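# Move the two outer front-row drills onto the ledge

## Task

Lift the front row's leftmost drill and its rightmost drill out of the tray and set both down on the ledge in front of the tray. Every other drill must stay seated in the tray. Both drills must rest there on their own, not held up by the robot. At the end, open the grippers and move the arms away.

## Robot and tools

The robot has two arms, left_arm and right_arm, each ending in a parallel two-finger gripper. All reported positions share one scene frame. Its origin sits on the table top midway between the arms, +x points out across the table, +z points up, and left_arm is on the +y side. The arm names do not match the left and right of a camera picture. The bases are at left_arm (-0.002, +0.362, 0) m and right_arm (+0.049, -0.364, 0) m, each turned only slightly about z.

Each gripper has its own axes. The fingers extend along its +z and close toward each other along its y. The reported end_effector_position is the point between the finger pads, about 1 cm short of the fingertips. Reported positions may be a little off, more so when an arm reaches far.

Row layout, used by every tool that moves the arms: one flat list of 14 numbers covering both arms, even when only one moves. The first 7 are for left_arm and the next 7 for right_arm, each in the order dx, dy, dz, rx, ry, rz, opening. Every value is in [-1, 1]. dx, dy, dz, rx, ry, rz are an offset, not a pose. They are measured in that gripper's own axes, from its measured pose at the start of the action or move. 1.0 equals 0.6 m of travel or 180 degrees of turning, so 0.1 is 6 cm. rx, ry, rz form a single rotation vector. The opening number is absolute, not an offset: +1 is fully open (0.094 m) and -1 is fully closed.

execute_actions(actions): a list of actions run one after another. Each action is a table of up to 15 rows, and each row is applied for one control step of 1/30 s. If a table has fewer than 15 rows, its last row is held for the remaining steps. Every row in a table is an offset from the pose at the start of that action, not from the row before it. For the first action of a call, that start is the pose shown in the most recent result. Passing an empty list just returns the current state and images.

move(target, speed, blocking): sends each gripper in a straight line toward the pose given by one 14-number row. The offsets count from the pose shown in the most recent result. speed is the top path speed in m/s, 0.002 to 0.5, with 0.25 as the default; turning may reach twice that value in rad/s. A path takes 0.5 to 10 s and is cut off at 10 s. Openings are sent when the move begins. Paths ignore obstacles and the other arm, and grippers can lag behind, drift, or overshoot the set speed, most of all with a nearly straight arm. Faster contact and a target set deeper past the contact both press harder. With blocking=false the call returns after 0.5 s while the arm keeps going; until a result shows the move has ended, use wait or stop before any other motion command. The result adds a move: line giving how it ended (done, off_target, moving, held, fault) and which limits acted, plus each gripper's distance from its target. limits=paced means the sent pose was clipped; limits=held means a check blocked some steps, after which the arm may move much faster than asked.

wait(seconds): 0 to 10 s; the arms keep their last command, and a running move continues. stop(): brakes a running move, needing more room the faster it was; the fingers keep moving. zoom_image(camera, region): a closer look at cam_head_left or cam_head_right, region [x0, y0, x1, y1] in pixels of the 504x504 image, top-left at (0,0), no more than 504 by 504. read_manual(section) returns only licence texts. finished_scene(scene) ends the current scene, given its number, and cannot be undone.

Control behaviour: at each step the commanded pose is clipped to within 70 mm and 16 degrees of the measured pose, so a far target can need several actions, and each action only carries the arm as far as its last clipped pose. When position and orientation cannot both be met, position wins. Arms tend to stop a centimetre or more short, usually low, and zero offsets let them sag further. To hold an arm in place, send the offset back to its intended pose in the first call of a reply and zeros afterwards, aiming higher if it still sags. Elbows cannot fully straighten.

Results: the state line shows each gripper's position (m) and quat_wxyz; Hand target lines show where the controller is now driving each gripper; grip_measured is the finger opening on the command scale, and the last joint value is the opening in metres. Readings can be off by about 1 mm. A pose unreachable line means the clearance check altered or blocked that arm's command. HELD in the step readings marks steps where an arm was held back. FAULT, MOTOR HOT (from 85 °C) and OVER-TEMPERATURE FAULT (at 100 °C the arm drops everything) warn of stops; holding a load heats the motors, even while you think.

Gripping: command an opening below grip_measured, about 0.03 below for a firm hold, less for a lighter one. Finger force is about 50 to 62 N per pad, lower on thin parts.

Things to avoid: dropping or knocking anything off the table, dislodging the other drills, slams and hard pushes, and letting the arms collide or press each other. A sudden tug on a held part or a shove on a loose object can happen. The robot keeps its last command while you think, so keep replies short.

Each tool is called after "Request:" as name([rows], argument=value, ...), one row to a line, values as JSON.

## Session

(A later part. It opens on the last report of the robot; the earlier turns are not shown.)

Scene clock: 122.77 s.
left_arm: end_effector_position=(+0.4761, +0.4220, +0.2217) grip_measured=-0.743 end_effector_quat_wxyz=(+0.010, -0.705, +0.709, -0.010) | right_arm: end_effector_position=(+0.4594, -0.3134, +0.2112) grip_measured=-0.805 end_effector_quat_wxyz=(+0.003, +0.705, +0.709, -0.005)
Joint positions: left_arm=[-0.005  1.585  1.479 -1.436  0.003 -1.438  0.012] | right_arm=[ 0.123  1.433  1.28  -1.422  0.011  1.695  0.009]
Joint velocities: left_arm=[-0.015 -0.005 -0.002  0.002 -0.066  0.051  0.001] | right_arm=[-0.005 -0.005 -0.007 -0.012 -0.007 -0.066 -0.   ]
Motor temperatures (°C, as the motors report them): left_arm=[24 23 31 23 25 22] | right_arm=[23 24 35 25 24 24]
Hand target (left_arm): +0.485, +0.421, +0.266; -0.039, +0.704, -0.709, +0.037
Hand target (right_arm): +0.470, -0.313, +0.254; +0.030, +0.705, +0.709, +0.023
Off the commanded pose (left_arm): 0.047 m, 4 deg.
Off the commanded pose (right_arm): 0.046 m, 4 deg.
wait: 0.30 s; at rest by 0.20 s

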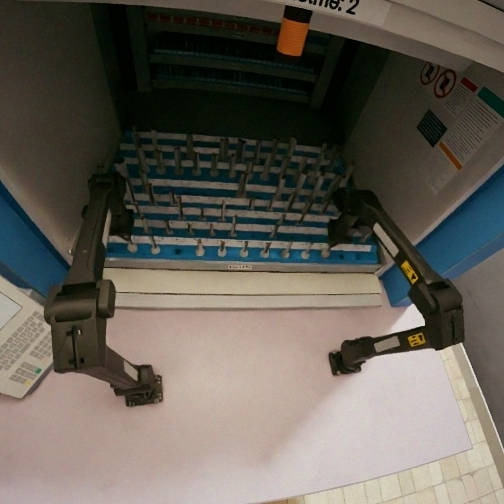

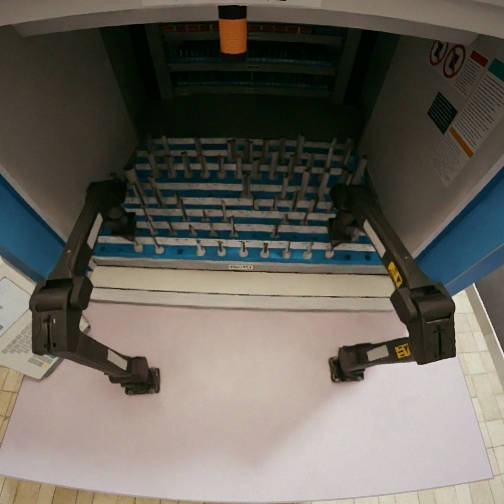

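Request:
execute_actions([
  [[0,-0.02,-0.076,0.024,0,0,-0.83,0,0.018,-0.076,-0.024,0,0,-0.88],[0,-0.02,-0.079,0.024,0,0,-0.83,0,0.018,-0.079,-0.024,0,0,-0.88],[0,-0.02,-0.081,0.024,0,0,-0.83,0,0.018,-0.081,-0.024,0,0,-0.88],[0,-0.02,-0.084,0.024,0,0,-0.83,0,0.018,-0.084,-0.024,0,0,-0.88],[0,-0.02,-0.087,0.024,0,0,-0.83,0,0.018,-0.087,-0.024,0,0,-0.88],[0,-0.02,-0.089,0.024,0,0,-0.83,0,0.018,-0.089,-0.024,0,0,-0.88],[0,-0.02,-0.092,0.024,0,0,-0.83,0,0.018,-0.092,-0.024,0,0,-0.88],[0,-0.02,-0.095,0.024,0,0,-0.83,0,0.018,-0.095,-0.024,0,0,-0.88],[0,-0.02,-0.097,0.024,0,0,-0.83,0,0.018,-0.097,-0.024,0,0,-0.88],[0,-0.02,-0.1,0.024,0,0,-0.83,0,0.018,-0.1,-0.024,0,0,-0.88],[0,-0.02,-0.103,0.024,0,0,-0.83,0,0.018,-0.103,-0.024,0,0,-0.88],[0,-0.02,-0.105,0.024,0,0,-0.83,0,0.018,-0.105,-0.024,0,0,-0.88],[0,-0.02,-0.108,0.024,0,0,-0.83,0,0.018,-0.108,-0.024,0,0,-0.88],[0,-0.02,-0.111,0.024,0,0,-0.83,0,0.018,-0.111,-0.024,0,0,-0.88],[0,-0.02,-0.113,0.024,0,0,-0.83,0,0.018,-0.113,-0.024,0,0,-0.88]],
  [[0,-0.02,-0.081,0.024,0,0,-0.83,0,0.018,-0.081,-0.024,0,0,-0.88],[0,-0.02,-0.084,0.024,0,0,-0.83,0,0.018,-0.084,-0.024,0,0,-0.88],[0,-0.02,-0.087,0.024,0,0,-0.83,0,0.018,-0.087,-0.024,0,0,-0.88],[0,-0.02,-0.089,0.024,0,0,-0.83,0,0.018,-0.089,-0.024,0,0,-0.88],[0,-0.02,-0.092,0.024,0,0,-0.83,0,0.018,-0.092,-0.024,0,0,-0.88],[0,-0.02,-0.095,0.024,0,0,-0.83,0,0.018,-0.095,-0.024,0,0,-0.88],[0,-0.02,-0.097,0.024,0,0,-0.83,0,0.018,-0.097,-0.024,0,0,-0.88],[0,-0.02,-0.1,0.024,0,0,-0.83,0,0.018,-0.1,-0.024,0,0,-0.88],[0,-0.02,-0.103,0.024,0,0,-0.83,0,0.018,-0.103,-0.024,0,0,-0.88],[0,-0.02,-0.105,0.024,0,0,-0.83,0,0.018,-0.105,-0.024,0,0,-0.88],[0,-0.02,-0.108,0.024,0,0,-0.83,0,0.018,-0.108,-0.024,0,0,-0.88],[0,-0.02,-0.111,0.024,0,0,-0.83,0,0.018,-0.111,-0.024,0,0,-0.88],[0,-0.02,-0.113,0.024,0,0,-0.83,0,0.018,-0.113,-0.024,0,0,-0.88],[0,-0.02,-0.116,0.024,0,0,-0.83,0,0.018,-0.116,-0.024,0,0,-0.88],[0,-0.02,-0.118,0.024,0,0,-0.83,0,0.018,-0.118,-0.024,0,0,-0.88]],
  [[0,-0.02,-0.081,0.024,0,0,-0.83,0,0.018,-0.081,-0.024,0,0,-0.88],[0,-0.02,-0.084,0.024,0,0,-0.83,0,0.018,-0.084,-0.024,0,0,-0.88],[0,-0.02,-0.087,0.024,0,0,-0.83,0,0.018,-0.087,-0.024,0,0,-0.88],[0,-0.02,-0.089,0.024,0,0,-0.83,0,0.018,-0.089,-0.024,0,0,-0.88],[0,-0.02,-0.092,0.024,0,0,-0.83,0,0.018,-0.092,-0.024,0,0,-0.88],[0,-0.02,-0.094,0.024,0,0,-0.83,0,0.018,-0.094,-0.024,0,0,-0.88],[0,-0.02,-0.096,0.024,0,0,-0.83,0,0.018,-0.096,-0.024,0,0,-0.88],[0,-0.02,-0.098,0.024,0,0,-0.83,0,0.018,-0.098,-0.024,0,0,-0.88],[0,-0.02,-0.1,0.024,0,0,-0.83,0,0.018,-0.1,-0.024,0,0,-0.88],[0,-0.02,-0.102,0.024,0,0,-0.83,0,0.018,-0.102,-0.024,0,0,-0.88],[0,-0.02,-0.104,0.024,0,0,-0.83,0,0.018,-0.104,-0.024,0,0,-0.88],[0,-0.02,-0.105,0.024,0,0,-0.83,0,0.018,-0.105,-0.024,0,0,-0.88]],
])

Request:
zoom_image(camera="cam_head_right", region=[80, 200, 200, 310])

Request:
zoom_image(camera="cam_head_left", region=[280, 200, 400, 310])

Scene clock: 143.70 s.
left_arm: end_effector_position=(+0.4718, +0.4202, +0.2884) grip_measured=-0.743 end_effector_quat_wxyz=(-0.001, -0.705, +0.709, -0.005) | right_arm: end_effector_position=(+0.4589, -0.3156, +0.2782) grip_measured=-0.805 end_effector_quat_wxyz=(+0.002, +0.705, +0.709, -0.017)
Joint positions: left_arm=[-0.005  1.585  1.654 -1.634  0.01  -1.438  0.012] | right_arm=[ 0.123  1.433  1.456 -1.619  0.023  1.695  0.009]
Joint velocities: left_arm=[-0.005 -0.005  0.056 -0.022 -0.007  0.022  0.   ] | right_arm=[-0.005 -0.005  0.037 -0.017 -0.095  0.007 -0.   ]
Motor temperatures (°C, as the motors report them): left_arm=[24 23 35 23 25 22] | right_arm=[23 24 38 25 24 24]
Hand target (left_arm): +0.483, +0.420, +0.328; -0.031, +0.704, -0.709, +0.033
Hand target (right_arm): +0.470, -0.313, +0.316; +0.028, +0.704, +0.709, +0.014
Off the commanded pose (left_arm): 0.042 m, 5 deg.
Off the commanded pose (right_arm): 0.041 m, 5 deg.
Step readings (end_effector_position; steps 1 to 15: 1st action; 16 to 30: 2nd action; 31 to 45: 3rd action):
0: left_arm (+0.4761, +0.4220, +0.2217) | right_arm (+0.4594, -0.3134, +0.2112)
1: left_arm (+0.4762, +0.4219, +0.2218) | right_arm (+0.4592, -0.3136, +0.2112)
2: left_arm (+0.4761, +0.4219, +0.2221) | right_arm (+0.4590, -0.3136, +0.2114)
4: left_arm (+0.4762, +0.4219, +0.2235) | right_arm (+0.4592, -0.3136, +0.2129)
8: left_arm (+0.4760, +0.4219, +0.2292) | right_arm (+0.4595, -0.3135, +0.2187)
15: left_arm (+0.4761, +0.4219, +0.2402) | right_arm (+0.4601, -0.3135, +0.2298)
16: left_arm (+0.4761, +0.4218, +0.2418) | right_arm (+0.4602, -0.3136, +0.2314)
17: left_arm (+0.4761, +0.4218, +0.2434) | right_arm (+0.4602, -0.3136, +0.2332)
19: left_arm (+0.4761, +0.4218, +0.2467) | right_arm (+0.4605, -0.3136, +0.2366)
23: left_arm (+0.4761, +0.4218, +0.2536) | right_arm (+0.4606, -0.3136, +0.2433)
30: left_arm (+0.4748, +0.4213, +0.2648) | right_arm (+0.4595, -0.3145, +0.2543)
31: left_arm (+0.4736, +0.4208, +0.2664) | right_arm (+0.4587, -0.3151, +0.2559)
32: left_arm (+0.4722, +0.4203, +0.2678) | right_arm (+0.4576, -0.3155, +0.2574)
34: left_arm (+0.4703, +0.4201, +0.2709) | right_arm (+0.4564, -0.3159, +0.2610)
38: left_arm (+0.4701, +0.4200, +0.2780) | right_arm (+0.4570, -0.3158, +0.2685)
45: end_effector_position above

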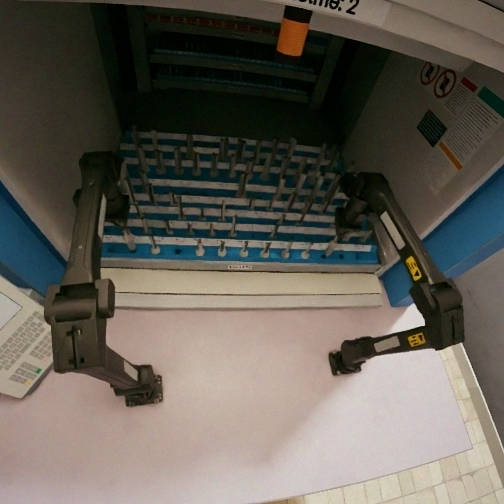

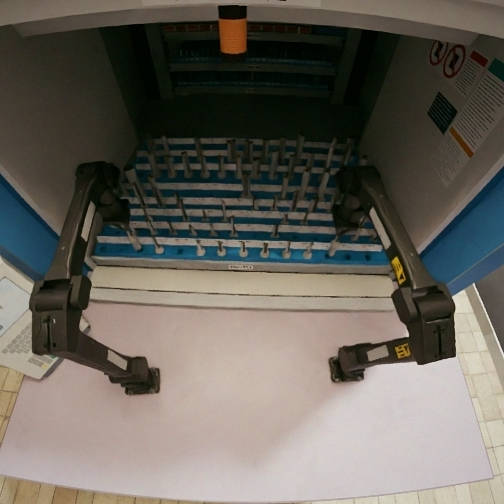

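Region (80, 200, 200, 310) of cam_head_right's 504x504 image, scaled by 4.200, with more detail than that image has; it fills the top 462 rows of this view, and the rest is white.

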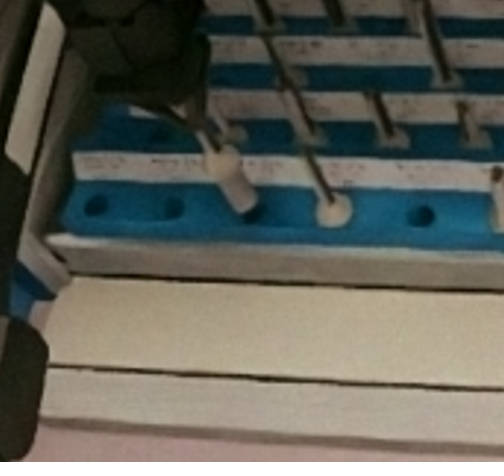

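Region (280, 200, 400, 310) of cam_head_left's 504x504 image, scaled by 4.200, with more detail than that image has; it fills the top 462 rows of this view, and the rest is white.

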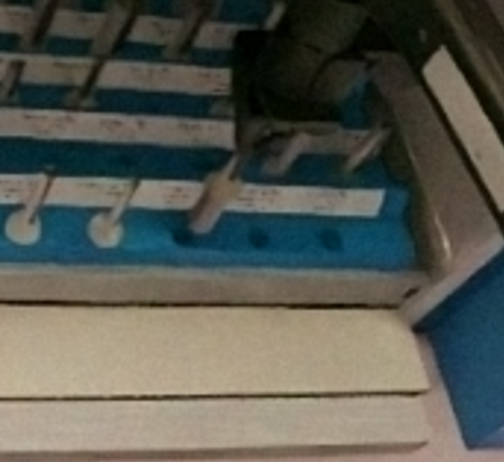

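Request:
execute_actions([
  [[0,-0.014,-0.065,0.024,0,0,-0.83,0,0.014,-0.065,-0.024,0,0,-0.88],[0,-0.008,-0.065,0.024,0,0,-0.83,0,0.008,-0.065,-0.024,0,0,-0.88],[0,-0.001,-0.064,0.024,0,0,-0.83,0,0.001,-0.064,-0.024,0,0,-0.88],[0,0.006,-0.063,0.024,0,0,-0.83,0,-0.006,-0.063,-0.024,0,0,-0.88],[0,0.013,-0.062,0.024,0,0,-0.83,0,-0.013,-0.062,-0.024,0,0,-0.88],[0,0.02,-0.061,0.024,0,0,-0.83,0,-0.02,-0.061,-0.024,0,0,-0.88],[0,0.027,-0.06,0.024,0,0,-0.83,0,-0.027,-0.06,-0.024,0,0,-0.88],[0,0.034,-0.059,0.024,0,0,-0.83,0,-0.034,-0.059,-0.024,0,0,-0.88],[0,0.041,-0.058,0.024,0,0,-0.83,0,-0.041,-0.058,-0.024,0,0,-0.88],[0,0.048,-0.057,0.024,0,0,-0.83,0,-0.048,-0.057,-0.024,0,0,-0.88],[0,0.055,-0.056,0.024,0,0,-0.83,0,-0.055,-0.056,-0.024,0,0,-0.88],[0,0.062,-0.055,0.024,0,0,-0.83,0,-0.062,-0.055,-0.024,0,0,-0.88],[0,0.069,-0.054,0.024,0,0,-0.83,0,-0.069,-0.054,-0.024,0,0,-0.88],[0,0.076,-0.053,0.024,0,0,-0.83,0,-0.076,-0.053,-0.024,0,0,-0.88],[0,0.08,-0.052,0.024,0,0,-0.83,0,-0.08,-0.052,-0.024,0,0,-0.88]],
])

Request:
wait(seconds=0.3)

Scene clock: 154.47 s.
left_arm: end_effector_position=(+0.4355, +0.4153, +0.3064) grip_measured=-0.743 end_effector_quat_wxyz=(+0.010, -0.705, +0.709, -0.016) | right_arm: end_effector_position=(+0.4237, -0.3160, +0.2961) grip_measured=-0.805 end_effector_quat_wxyz=(+0.018, +0.703, +0.711, -0.001)
Joint positions: left_arm=[-0.004  1.473  1.572 -1.636  0.014 -1.438  0.012] | right_arm=[ 0.137  1.316  1.388 -1.623  0.029  1.702  0.009]
Joint velocities: left_arm=[ 0.005 -0.435 -0.32   0.012  0.037  0.022 -0.   ] | right_arm=[ 0.063 -0.396 -0.276  0.002 -0.022  0.007  0.001]
Motor temperatures (°C, as the motors report them): left_arm=[24 23 36 23 25 22] | right_arm=[23 24 38 25 24 24]
Hand target (left_arm): +0.424, +0.419, +0.320; -0.026, +0.704, -0.709, +0.031
Hand target (right_arm): +0.412, -0.314, +0.310; +0.028, +0.704, +0.709, +0.010
Off the commanded pose (left_arm): 0.018 m, 3 deg.
Off the commanded pose (right_arm): 0.019 m, 2 deg.
Step readings (end_effector_position):
0: left_arm (+0.4717, +0.4202, +0.2889) | right_arm (+0.4588, -0.3156, +0.2787)
1: left_arm (+0.4714, +0.4200, +0.2889) | right_arm (+0.4586, -0.3159, +0.2787)
2: left_arm (+0.4711, +0.4197, +0.2889) | right_arm (+0.4584, -0.3164, +0.2787)
4: left_arm (+0.4707, +0.4195, +0.2893) | right_arm (+0.4580, -0.3167, +0.2791)
8: left_arm (+0.4674, +0.4191, +0.2945) | right_arm (+0.4542, -0.3164, +0.2851)
15: end_effector_position above

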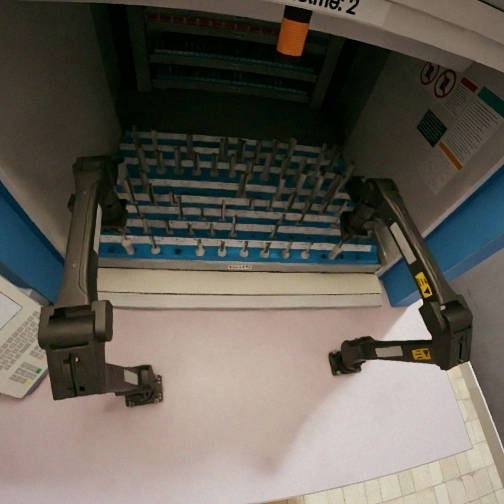

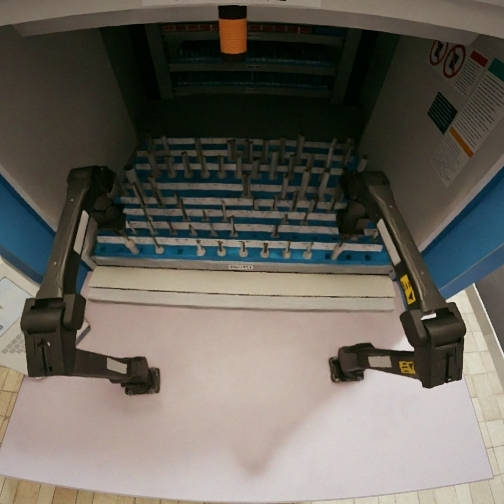

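Scene clock: 154.77 s.
left_arm: end_effector_position=(+0.4263, +0.4154, +0.3132) grip_measured=-0.743 end_effector_quat_wxyz=(+0.016, -0.706, +0.708, -0.021) | right_arm: end_effector_position=(+0.4149, -0.3154, +0.3005) grip_measured=-0.805 end_effector_quat_wxyz=(+0.022, +0.703, +0.711, +0.005)
Joint positions: left_arm=[-0.001  1.44   1.555 -1.634  0.014 -1.437  0.012] | right_arm=[ 0.142  1.286  1.372 -1.624  0.029  1.707  0.009]
Joint velocities: left_arm=[-0.005 -0.015 -0.002 -0.002 -0.007  0.007  0.001] | right_arm=[-0.005 -0.005  0.007  0.007  0.037  0.022 -0.001]
Motor temperatures (°C, as the motors report them): left_arm=[24 23 36 23 25 22] | right_arm=[23 24 38 25 24 24]
Hand target (left_arm): +0.424, +0.419, +0.320; -0.026, +0.704, -0.709, +0.031
Hand target (right_arm): +0.412, -0.314, +0.310; +0.028, +0.704, +0.709, +0.010
Off the commanded pose (left_arm): 0.009 m, 2 deg.
Off the commanded pose (right_arm): 0.010 m, 1 deg.
wait: 0.30 s; no rest

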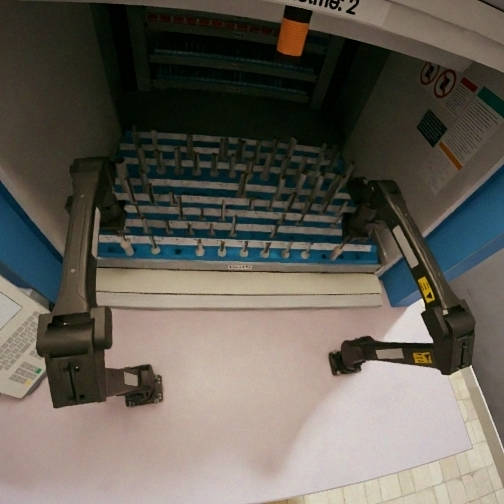

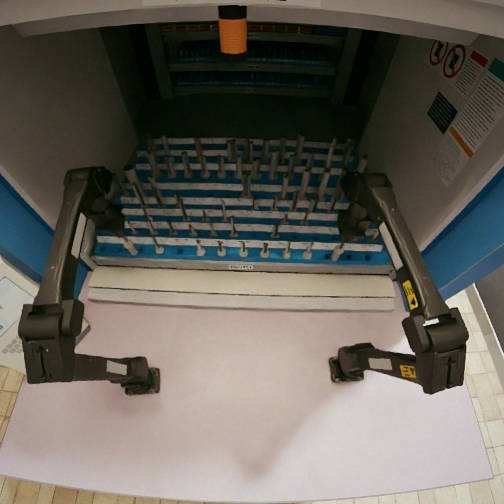

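Request:
move(target=[0,0.078,0.193,0.01,-0.0036,0.001,-0.83,0.005,-0.091,0.192,-0.004,0.0055,0.0018,-0.88], speed=0.08)

Request:
zoom_image(camera="cam_head_right", region=[80, 200, 200, 310])

Request:
zoom_image(camera="cam_head_left", region=[280, 200, 400, 310])

Scene clock: 167.30 s.
left_arm: end_effector_position=(+0.3858, +0.4106, +0.1823) grip_measured=-0.743 end_effector_quat_wxyz=(+0.011, -0.706, +0.708, -0.015) | right_arm: end_effector_position=(+0.3559, -0.3186, +0.1718) grip_measured=-0.805 end_effector_quat_wxyz=(+0.006, +0.702, +0.712, -0.009)
Joint positions: left_arm=[-0.001  1.363  1.133 -1.304  0.011 -1.436  0.012] | right_arm=[ 0.154  1.181  0.946 -1.343  0.019  1.718  0.009]
Joint velocities: left_arm=[ 0.015 -0.015 -0.017  0.012 -0.022 -0.022 -0.001] | right_arm=[-0.015 -0.005 -0.002  0.017 -0.066 -0.051  0.   ]
Motor temperatures (°C, as the motors report them): left_arm=[24 23 34 23 25 22] | right_arm=[23 24 37 25 24 24]
Hand target (left_arm): +0.385, +0.416, +0.196; -0.032, +0.704, -0.709, +0.028
Hand target (right_arm): +0.363, -0.316, +0.184; +0.020, +0.705, +0.709, +0.015
Off the commanded pose (left_arm): 0.013 m, 3 deg.
Off the commanded pose (right_arm): 0.015 m, 3 deg.
move: off_target (left_arm, right_arm)

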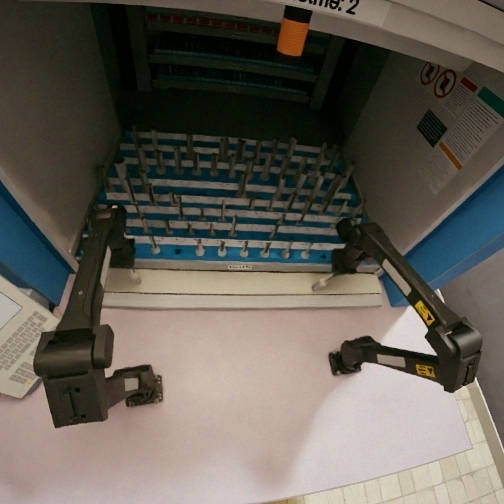

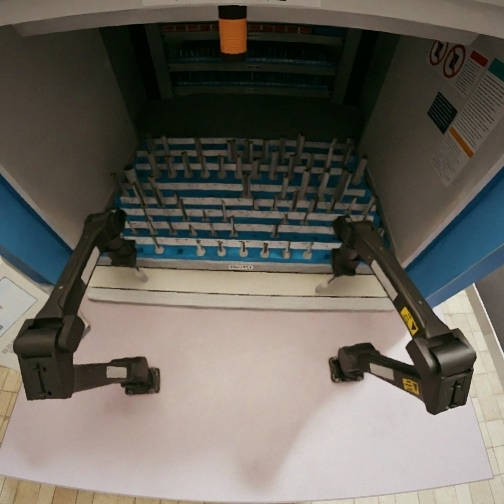

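Region (80, 200, 200, 310) of cam_head_right's 504x504 image, scaled by 4.200, with more detail than that image has; it fills the top 462 rows of this view, and the rest is white.

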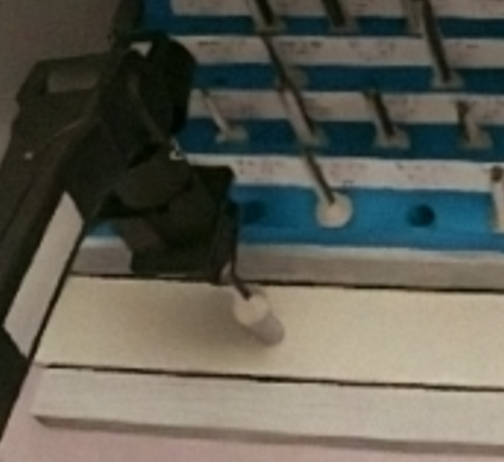

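Region (280, 200, 400, 310) of cam_head_left's 504x504 image, scaled by 4.200, with more detail than that image has; it fills the top 462 rows of this view, and the rest is white.

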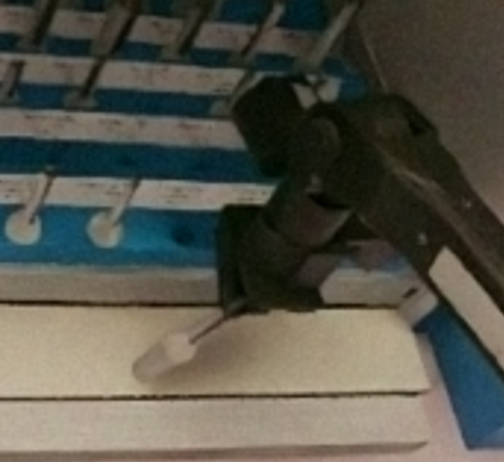

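Request:
zoom_image(camera="cam_head_right", region=[290, 240, 370, 310])

Request:
zoom_image(camera="cam_head_left", region=[290, 240, 370, 310])

Request:
zoom_image(camera="cam_head_left", region=[100, 235, 180, 305])

Region (290, 240, 370, 310) of cam_head_right's 504x504 image, scaled by 6.300, with more detail than that image has; it fills the top 441 rows of this view, and the rest is white.

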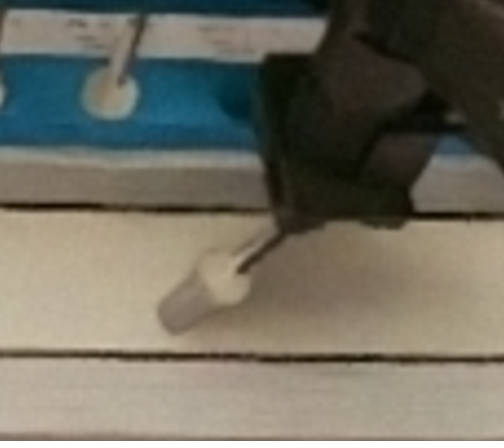

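Region (290, 240, 370, 310) of cam_head_left's 504x504 image, scaled by 6.300, with more detail than that image has; it fills the top 441 rows of this view, and the rest is white.

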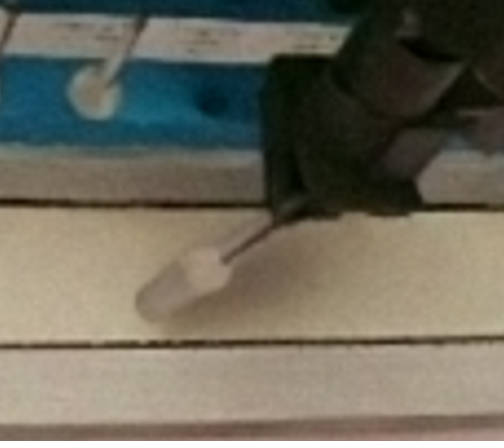

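Region (100, 235, 180, 305) of cam_head_left's 504x504 image, scaled by 6.300, with more detail than that image has; it fills the top 441 rows of this view, and the rest is white.

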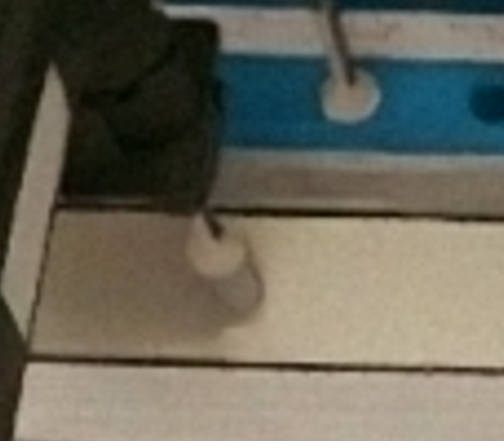

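Request:
execute_actions([
  [[0,0,-0.021,0.017,0,0,-0.83,0,0.014,-0.025,-0.017,0,0,-0.88],[0,0,-0.02,0.017,0,0,-0.83,0,0.016,-0.03,-0.018,0,0,-0.88],[0,0,-0.019,0.017,0,0,-0.83,0,0.018,-0.035,-0.018,0,0,-0.88],[0,0,-0.018,0.017,0,0,-0.83,0,0.02,-0.04,-0.019,0,0,-0.88],[0,0,-0.017,0.017,0,0,-0.83,0,0.022,-0.045,-0.019,0,0,-0.88],[0,0,-0.016,0.017,0,0,-0.83,0,0.024,-0.05,-0.02,0,0,-0.88],[0,0,-0.015,0.017,0,0,-0.83,0,0.026,-0.055,-0.02,0,0,-0.88],[0,0,-0.014,0.017,0,0,-0.83,0,0.028,-0.06,-0.021,0,0,-0.88],[0,0,-0.013,0.017,0,0,-0.83,0,0.03,-0.065,-0.021,0,0,-0.88],[0,0,-0.012,0.017,0,0,-0.83,0,0.032,-0.07,-0.022,0,0,-0.88],[0,0,-0.011,0.017,0,0,-0.83,0,0.034,-0.075,-0.022,-0.003,0,-0.88],[0,0,-0.01,0.017,0,0,-0.83,0,0.036,-0.08,-0.023,-0.006,0,-0.88],[0,0,-0.009,0.017,0,0,-0.83,0,0.038,-0.084,-0.023,-0.009,0,-0.88],[0,0,-0.008,0.017,0,0,-0.83,0,0.04,-0.088,-0.024,-0.012,0,-0.88],[0,0,-0.007,0.017,0,0,-0.83,0,0.04,-0.09,-0.024,-0.015,0,-0.88]],
])

Request:
wait(seconds=0.3)

Scene clock: 195.50 s.
left_arm: end_effector_position=(+0.3857, +0.4104, +0.1777) grip_measured=-0.743 end_effector_quat_wxyz=(+0.016, -0.705, +0.708, -0.020) | right_arm: end_effector_position=(+0.3535, -0.3257, +0.1814) grip_measured=-0.805 end_effector_quat_wxyz=(+0.018, +0.701, +0.712, -0.032)
Joint positions: left_arm=[-0.001  1.357  1.114 -1.278  0.012 -1.436  0.012] | right_arm=[ 0.159  1.181  0.97  -1.39   0.067  1.721  0.009]
Joint velocities: left_arm=[-0.005 -0.005 -0.042  0.037 -0.022 -0.095 -0.   ] | right_arm=[ 0.063  0.005  0.237 -0.164  0.168  0.051  0.   ]
Motor temperatures (°C, as the motors report them): left_arm=[24 23 32 23 25 22] | right_arm=[23 24 36 25 24 24]
Hand target (left_arm): +0.386, +0.411, +0.187; -0.030, +0.705, -0.708, +0.034
Hand target (right_arm): +0.377, -0.318, +0.224; +0.048, +0.701, +0.711, +0.003
Off the commanded pose (left_arm): 0.009 m, 2 deg.
Off the commanded pose (right_arm): 0.052 m, 5 deg.
Step readings (end_effector_position):
0: left_arm (+0.3859, +0.4106, +0.1828) | right_arm (+0.3559, -0.3186, +0.1718)
1: left_arm (+0.3860, +0.4106, +0.1829) | right_arm (+0.3560, -0.3189, +0.1718)
2: left_arm (+0.3861, +0.4105, +0.1827) | right_arm (+0.3561, -0.3194, +0.1719)
4: left_arm (+0.3864, +0.4105, +0.1826) | right_arm (+0.3561, -0.3199, +0.1719)
8: left_arm (+0.3861, +0.4105, +0.1812) | right_arm (+0.3549, -0.3201, +0.1719)
15: end_effector_position above

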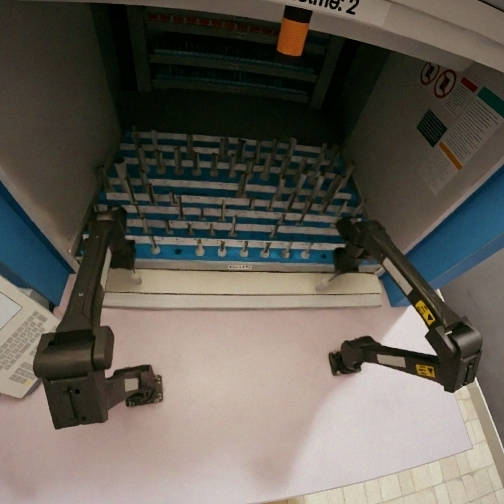

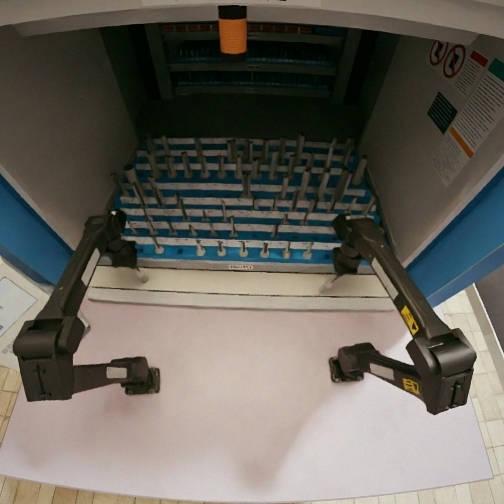

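Scene clock: 195.80 s.
left_arm: end_effector_position=(+0.3857, +0.4104, +0.1768) grip_measured=-0.743 end_effector_quat_wxyz=(+0.017, -0.705, +0.708, -0.020) | right_arm: end_effector_position=(+0.3605, -0.3223, +0.1921) grip_measured=-0.805 end_effector_quat_wxyz=(+0.027, +0.700, +0.714, -0.025)
Joint positions: left_arm=[-0.001  1.357  1.112 -1.275  0.012 -1.436  0.012] | right_arm=[ 0.17   1.181  0.999 -1.398  0.074  1.727  0.009]
Joint velocities: left_arm=[ 0.005 -0.005  0.002 -0.017  0.037 -0.007 -0.   ] | right_arm=[-0.015 -0.015 -0.012 -0.017 -0.007  0.037  0.   ]
Motor temperatures (°C, as the motors report them): left_arm=[24 23 32 23 25 22] | right_arm=[23 24 36 25 24 24]
Hand target (left_arm): +0.386, +0.411, +0.187; -0.030, +0.705, -0.708, +0.034
Hand target (right_arm): +0.377, -0.318, +0.224; +0.048, +0.701, +0.711, +0.003
Off the commanded pose (left_arm): 0.010 m, 2 deg.
Off the commanded pose (right_arm): 0.039 m, 4 deg.
wait: 0.30 s; no rest

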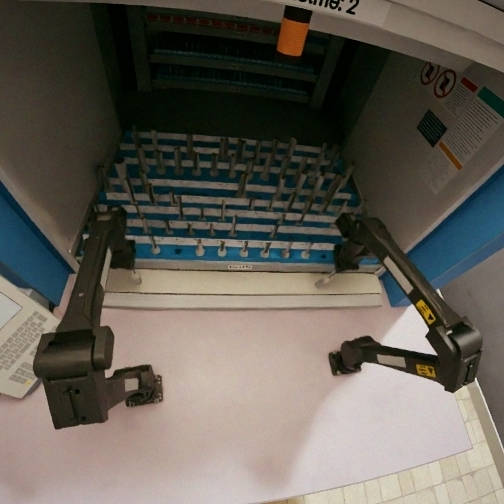

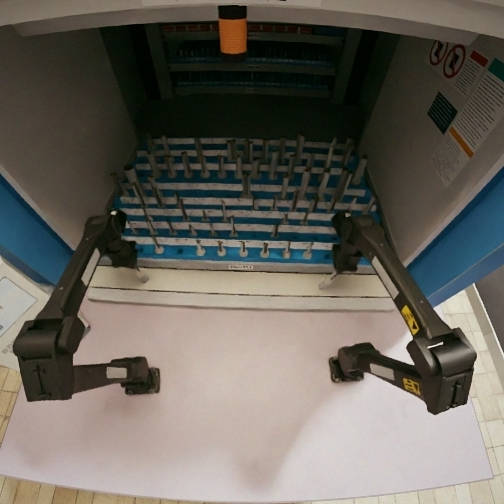

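Request:
zoom_image(camera="cam_head_right", region=[290, 240, 370, 310])

Request:
zoom_image(camera="cam_head_left", region=[290, 240, 370, 310])

Region (290, 240, 370, 310) of cam_head_right's 504x504 image, scaled by 6.300, with more detail than that image has; it fills the top 441 rows of this view, and the rest is white.

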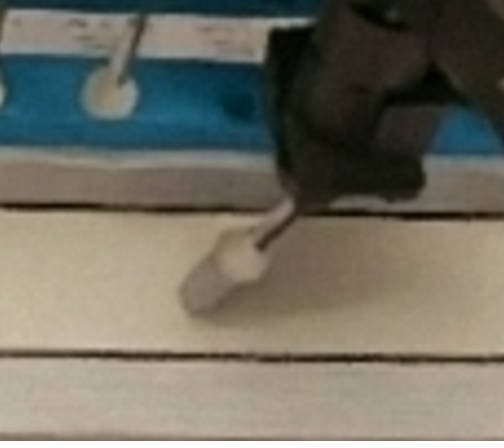

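Region (290, 240, 370, 310) of cam_head_left's 504x504 image, scaled by 6.300, with more detail than that image has; it fills the top 441 rows of this view, and the rest is white.

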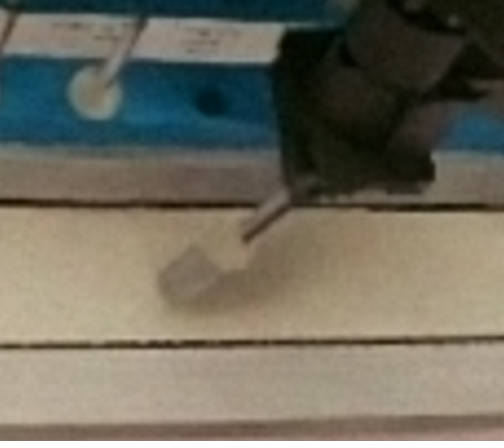

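Request:
execute_actions([
  [[0,0,-0.016,0.011,-0.001,0,-0.83,0,0.029,-0.053,-0.02,-0.003,0,-0.88],[0,0,-0.0145,0.011,-0.002,0,-0.83,0,0.031,-0.053,-0.02,-0.007,0,-0.88],[0,0,-0.013,0.01,-0.003,0,-0.83,0,0.033,-0.053,-0.02,-0.011,0,-0.88],[0,0,-0.0115,0.01,-0.003,0,-0.83,0,0.035,-0.053,-0.02,-0.015,0,-0.88],[0,0,-0.01,0.009,-0.003,0,-0.83,0,0.037,-0.053,-0.02,-0.019,0,-0.88],[0,0,-0.0085,0.009,-0.003,0,-0.83,0,0.039,-0.053,-0.02,-0.023,0,-0.88],[0,0,-0.007,0.008,-0.003,0,-0.83,0,0.041,-0.053,-0.02,-0.027,0,-0.88],[0,0,-0.0055,0.008,-0.003,0,-0.83,0,0.043,-0.053,-0.02,-0.031,0,-0.88],[0,0,-0.004,0.008,-0.003,0,-0.83,0,0.045,-0.053,-0.02,-0.035,0,-0.88],[0,0,-0.0025,0.008,-0.003,0,-0.83,0,0.047,-0.053,-0.02,-0.039,0,-0.88],[0,0,-0.001,0.008,-0.003,0,-0.83,0,0.049,-0.053,-0.02,-0.043,0,-0.88],[0,0,0,0.008,-0.003,0,-0.83,0,0.05,-0.053,-0.02,-0.046,0,-0.88],[0,0,0.001,0.008,-0.003,0,-0.83,0,0.05,-0.053,-0.02,-0.048,0,-0.88],[0,0,0.002,0.008,-0.003,0,-0.83,0,0.05,-0.053,-0.02,-0.05,0,-0.88],[0,0,0.003,0.008,-0.003,0,-0.83,0,0.05,-0.053,-0.02,-0.05,0,-0.88]],
])

Request:
wait(seconds=0.4)

Request:
zoom_image(camera="cam_head_right", region=[290, 240, 370, 310])

Request:
zoom_image(camera="cam_head_left", region=[290, 240, 370, 310])

Scene clock: 211.97 s.
left_arm: end_effector_position=(+0.3848, +0.4106, +0.1718) grip_measured=-0.743 end_effector_quat_wxyz=(+0.018, -0.705, +0.708, -0.020) | right_arm: end_effector_position=(+0.3691, -0.3259, +0.1890) grip_measured=-0.805 end_effector_quat_wxyz=(+0.081, +0.686, +0.718, -0.086)
Joint positions: left_arm=[-0.001  1.357  1.098 -1.26   0.01  -1.436  0.012] | right_arm=[ 0.236  1.235  1.023 -1.418  0.229  1.775  0.009]
Joint velocities: left_arm=[-0.005 -0.015 -0.046  0.061  0.051 -0.022 -0.   ] | right_arm=[ 0.063  0.073  0.017 -0.007  0.095  0.022  0.001]
Motor temperatures (°C, as the motors report them): left_arm=[24 23 32 23 25 22] | right_arm=[23 24 38 25 24 24]
Hand target (left_arm): +0.386, +0.410, +0.175; -0.029, +0.705, -0.708, +0.026
Hand target (right_arm): +0.388, -0.320, +0.223; +0.104, +0.694, +0.710, -0.057
Off the commanded pose (left_arm): 0.003 m, 1 deg.
Off the commanded pose (right_arm): 0.041 m, 4 deg.
Step readings (end_effector_position):
0: left_arm (+0.3857, +0.4104, +0.1768) | right_arm (+0.3604, -0.3223, +0.1921)
1: left_arm (+0.3857, +0.4104, +0.1768) | right_arm (+0.3604, -0.3231, +0.1922)
2: left_arm (+0.3857, +0.4104, +0.1768) | right_arm (+0.3603, -0.3244, +0.1923)
4: left_arm (+0.3857, +0.4105, +0.1768) | right_arm (+0.3602, -0.3273, +0.1925)
8: left_arm (+0.3861, +0.4107, +0.1767) | right_arm (+0.3616, -0.3284, +0.1912)
15: end_effector_position above

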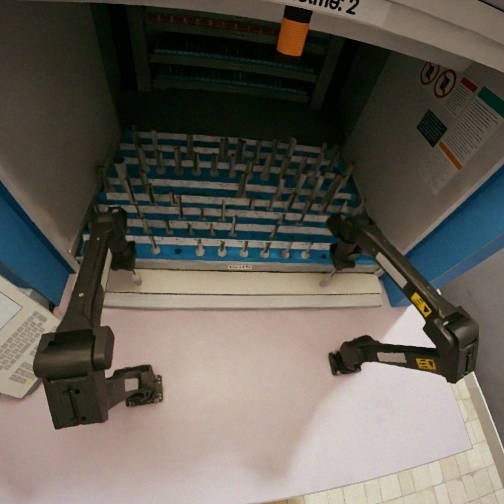

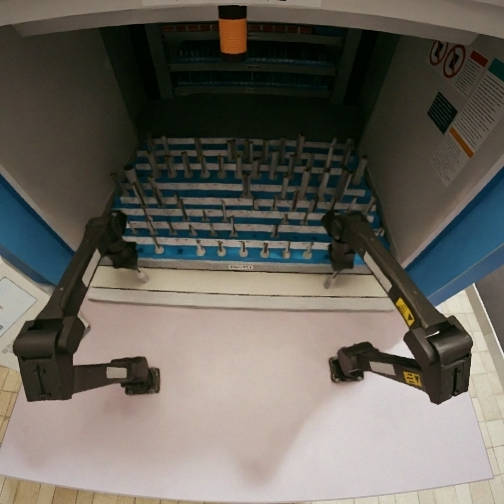

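Scene clock: 212.37 s.
left_arm: end_effector_position=(+0.3847, +0.4106, +0.1708) grip_measured=-0.743 end_effector_quat_wxyz=(+0.018, -0.705, +0.708, -0.020) | right_arm: end_effector_position=(+0.3687, -0.3253, +0.1887) grip_measured=-0.805 end_effector_quat_wxyz=(+0.081, +0.689, +0.714, -0.088)
Joint positions: left_arm=[-0.001  1.357  1.096 -1.256  0.01  -1.436  0.012] | right_arm=[ 0.239  1.237  1.023 -1.421  0.231  1.788  0.009]
Joint velocities: left_arm=[-0.015  0.005 -0.002  0.002 -0.051 -0.022  0.001] | right_arm=[-0.005 -0.005 -0.007 -0.007 -0.095 -0.007  0.001]
Motor temperatures (°C, as the motors report them): left_arm=[24 23 32 23 25 22] | right_arm=[23 24 38 25 24 24]
Hand target (left_arm): +0.386, +0.410, +0.175; -0.029, +0.705, -0.708, +0.026
Hand target (right_arm): +0.388, -0.320, +0.223; +0.104, +0.694, +0.710, -0.057
Off the commanded pose (left_arm): 0.004 m, 1 deg.
Off the commanded pose (right_arm): 0.042 m, 5 deg.
wait: 0.40 s; at rest by 0.17 s

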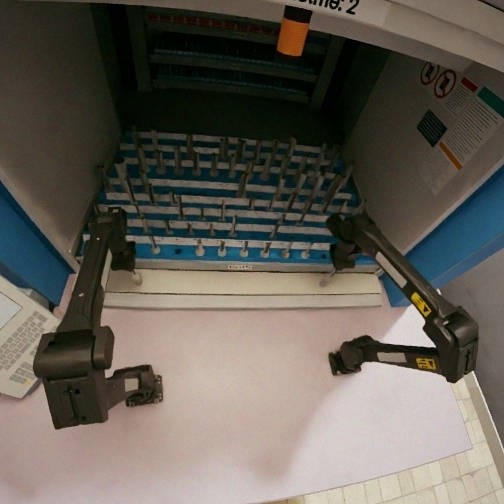

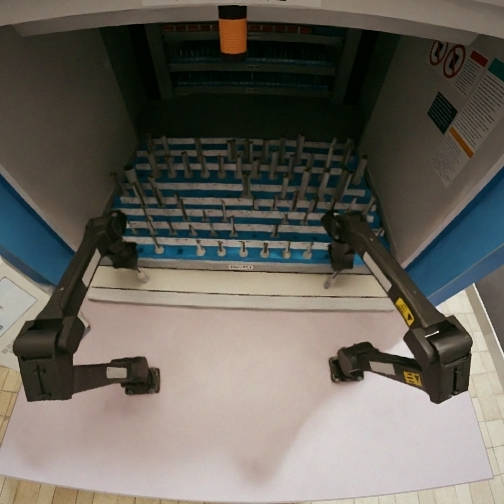

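Region (290, 240, 370, 310) of cam_head_right's 504x504 image, scaled by 6.300, with more detail than that image has; it fills the top 441 rows of this view, and the rest is white.

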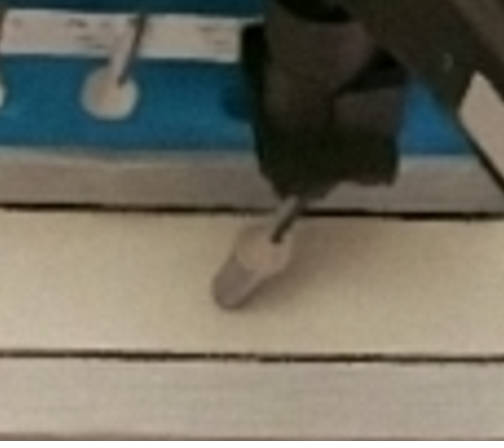

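Region (290, 240, 370, 310) of cam_head_left's 504x504 image, scaled by 6.300, with more detail than that image has; it fills the top 441 rows of this view, and the rest is white.

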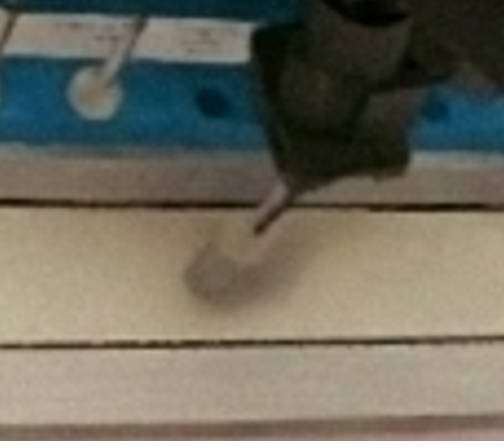

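Request:
execute_actions([
  [[0,0,-0.006,0.006,-0.003,0,-0.83,-0.004,0.03,-0.054,-0.024,-0.002,0.005,-0.88],[0,0,-0.005,0.006,-0.003,0,-0.83,-0.004,0.028,-0.05,-0.024,-0.004,0.005,-0.88],[0,0,-0.004,0.005,-0.003,0,-0.83,-0.004,0.026,-0.046,-0.023,-0.006,0.005,-0.88],[0,0,-0.003,0.005,-0.003,0,-0.83,-0.004,0.024,-0.042,-0.023,-0.006,0.005,-0.88],[0,0,-0.002,0.004,-0.003,0,-0.83,-0.004,0.022,-0.038,-0.022,-0.006,0.005,-0.88],[0,0,-0.001,0.004,-0.003,0,-0.83,-0.004,0.02,-0.034,-0.022,-0.006,0.005,-0.88],[0,0,0,0.003,-0.003,0,-0.83,-0.004,0.018,-0.03,-0.021,-0.006,0.005,-0.88],[0,0,0.001,0.003,-0.003,0,-0.83,-0.004,0.016,-0.027,-0.021,-0.006,0.005,-0.88],[0,0,0.002,0.002,-0.003,0,-0.83,-0.004,0.014,-0.024,-0.02,-0.006,0.005,-0.88],[0,0,0.003,0.002,-0.003,0,-0.83,-0.004,0.013,-0.022,-0.02,-0.006,0.005,-0.88],[0,0,0.004,0.002,-0.003,0,-0.83,-0.004,0.012,-0.02,-0.02,-0.006,0.005,-0.88],[0,0,0.005,0.002,-0.003,0,-0.83,-0.004,0.012,-0.018,-0.02,-0.006,0.005,-0.88],[0,0,0.006,0.002,-0.003,0,-0.83,-0.003,0.012,-0.016,-0.02,-0.006,0.005,-0.88],[0,0,0.007,0.002,-0.003,0,-0.83,-0.003,0.012,-0.014,-0.02,-0.006,0.005,-0.88],[0,0,0.008,0.002,-0.003,0,-0.83,-0.003,0.012,-0.012,-0.02,-0.006,0.005,-0.88]],
  [[0,0,0.004,0,0,0,-0.83,-0.003,0.008,-0.013,-0.012,0,0.003,-0.88],[0,0,0.004,0,0,0,-0.83,-0.003,0.008,-0.012,-0.012,0,0.003,-0.88],[0,0,0.004,0,0,0,-0.83,-0.003,0.008,-0.0105,-0.012,0,0.003,-0.88],[0,0,0.004,0,0,0,-0.83,-0.002,0.008,-0.009,-0.012,0,0.003,-0.88],[0,0,0.004,0,0,0,-0.83,-0.002,0.008,-0.0075,-0.012,0,0.003,-0.88],[0,0,0.004,0,0,0,-0.83,-0.001,0.008,-0.006,-0.012,0,0.003,-0.88],[0,0,0.004,0,0,0,-0.83,-0.001,0.008,-0.0045,-0.012,0,0.003,-0.88],[0,0,0.004,0,0,0,-0.83,-0.001,0.008,-0.003,-0.012,0,0.003,-0.88],[0,0,0.004,0,0,0,-0.83,0,0.008,-0.0015,-0.012,0,0.003,-0.88],[0,0,0.004,0,0,0,-0.83,0,0.008,0,-0.012,0,0.003,-0.88],[0,0,0.004,0,0,0,-0.83,0,0.008,0.0015,-0.012,0,0.003,-0.88],[0,0,0.004,0,0,0,-0.83,0.001,0.008,0.003,-0.012,0,0.003,-0.88],[0,0,0.004,0,0,0,-0.83,0.001,0.008,0.0045,-0.012,0,0.003,-0.88],[0,0,0.004,0,0,0,-0.83,0.001,0.008,0.006,-0.012,0,0.003,-0.88],[0,0,0.004,0,0,0,-0.83,0.002,0.008,0.0075,-0.012,0,0.003,-0.88]],
])

Request:
wait(seconds=0.3)

Scene clock: 228.00 s.
left_arm: end_effector_position=(+0.3836, +0.4111, +0.1680) grip_measured=-0.743 end_effector_quat_wxyz=(+0.019, -0.705, +0.708, -0.018) | right_arm: end_effector_position=(+0.3690, -0.3266, +0.1779) grip_measured=-0.805 end_effector_quat_wxyz=(+0.096, +0.687, +0.714, -0.090)
Joint positions: left_arm=[-0.001  1.357  1.088 -1.25   0.007 -1.436  0.012] | right_arm=[ 0.25   1.237  0.992 -1.381  0.258  1.795  0.009]
Joint velocities: left_arm=[ 0.005 -0.005 -0.012  0.002  0.022  0.037  0.   ] | right_arm=[-0.015 -0.005 -0.056  0.061  0.022  0.081  0.   ]
Motor temperatures (°C, as the motors report them): left_arm=[24 23 32 23 25 22] | right_arm=[23 24 39 25 24 24]
Hand target (left_arm): +0.384, +0.411, +0.166; -0.019, +0.705, -0.708, +0.019
Hand target (right_arm): +0.376, -0.326, +0.184; +0.109, +0.689, +0.713, -0.077
Off the commanded pose (left_arm): 0.002 m, 0 deg.
Off the commanded pose (right_arm): 0.009 m, 2 deg.
Step readings (end_effector_position; steps 1 to 15: 1st action; 16 to 30: 2nd action):
0: left_arm (+0.3847, +0.4106, +0.1708) | right_arm (+0.3687, -0.3253, +0.1887)
1: left_arm (+0.3847, +0.4107, +0.1708) | right_arm (+0.3689, -0.3258, +0.1889)
2: left_arm (+0.3847, +0.4108, +0.1708) | right_arm (+0.3692, -0.3266, +0.1892)
4: left_arm (+0.3846, +0.4110, +0.1708) | right_arm (+0.3695, -0.3271, +0.1897)
8: left_arm (+0.3846, +0.4111, +0.1708) | right_arm (+0.3694, -0.3263, +0.1897)
15: left_arm (+0.3844, +0.4112, +0.1688) | right_arm (+0.3713, -0.3258, +0.1882)
16: left_arm (+0.3840, +0.4111, +0.1684) | right_arm (+0.3710, -0.3259, +0.1875)
17: left_arm (+0.3836, +0.4111, +0.1680) | right_arm (+0.3706, -0.3261, +0.1869)
19: left_arm (+0.3836, +0.4111, +0.1680) | right_arm (+0.3698, -0.3264, +0.1860)
23: left_arm (+0.3836, +0.4111, +0.1680) | right_arm (+0.3695, -0.3265, +0.1834)
30: end_effector_position above

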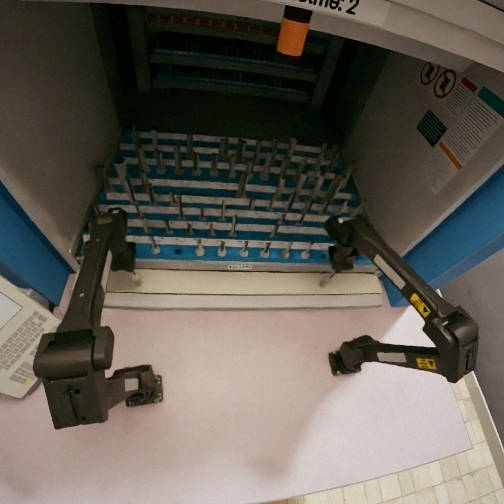

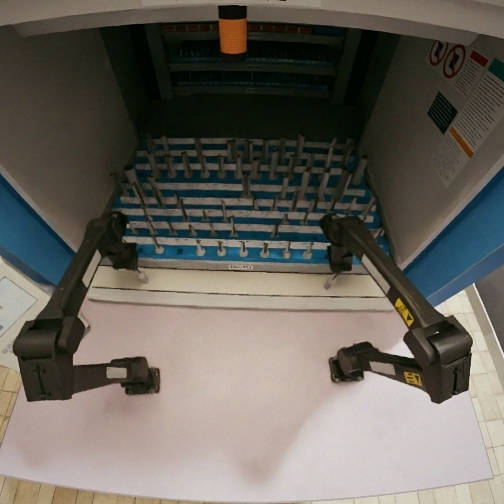

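Scene clock: 228.30 s.
left_arm: end_effector_position=(+0.3836, +0.4111, +0.1680) grip_measured=-0.743 end_effector_quat_wxyz=(+0.019, -0.705, +0.708, -0.018) | right_arm: end_effector_position=(+0.3687, -0.3267, +0.1763) grip_measured=-0.805 end_effector_quat_wxyz=(+0.096, +0.687, +0.714, -0.090)
Joint positions: left_arm=[-0.001  1.357  1.088 -1.25   0.007 -1.436  0.012] | right_arm=[ 0.25   1.237  0.987 -1.376  0.258  1.795  0.009]
Joint velocities: left_arm=[-0.015 -0.005 -0.017  0.002  0.022 -0.095  0.   ] | right_arm=[ 0.005 -0.015  0.002  0.012 -0.007  0.022  0.001]
Motor temperatures (°C, as the motors report them): left_arm=[24 23 32 23 25 22] | right_arm=[23 24 39 25 24 24]
Hand target (left_arm): +0.384, +0.411, +0.166; -0.019, +0.705, -0.708, +0.019
Hand target (right_arm): +0.376, -0.326, +0.184; +0.109, +0.689, +0.713, -0.076
Off the commanded pose (left_arm): 0.002 m, 0 deg.
Off the commanded pose (right_arm): 0.010 m, 2 deg.
wait: 0.30 s; at rest by 0.20 s

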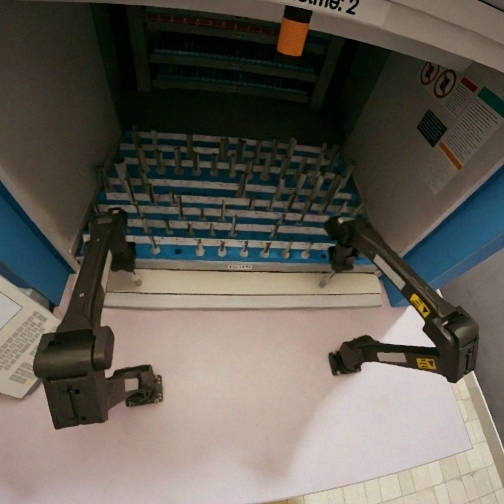

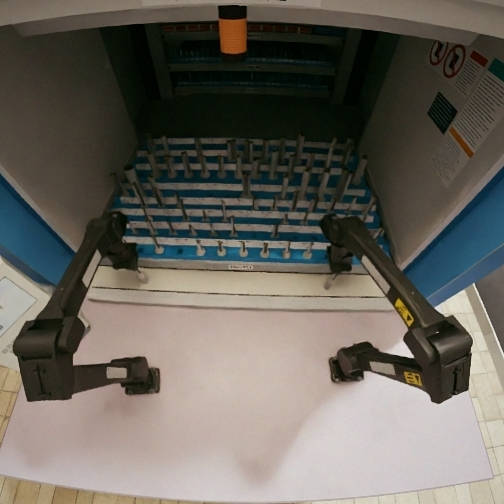

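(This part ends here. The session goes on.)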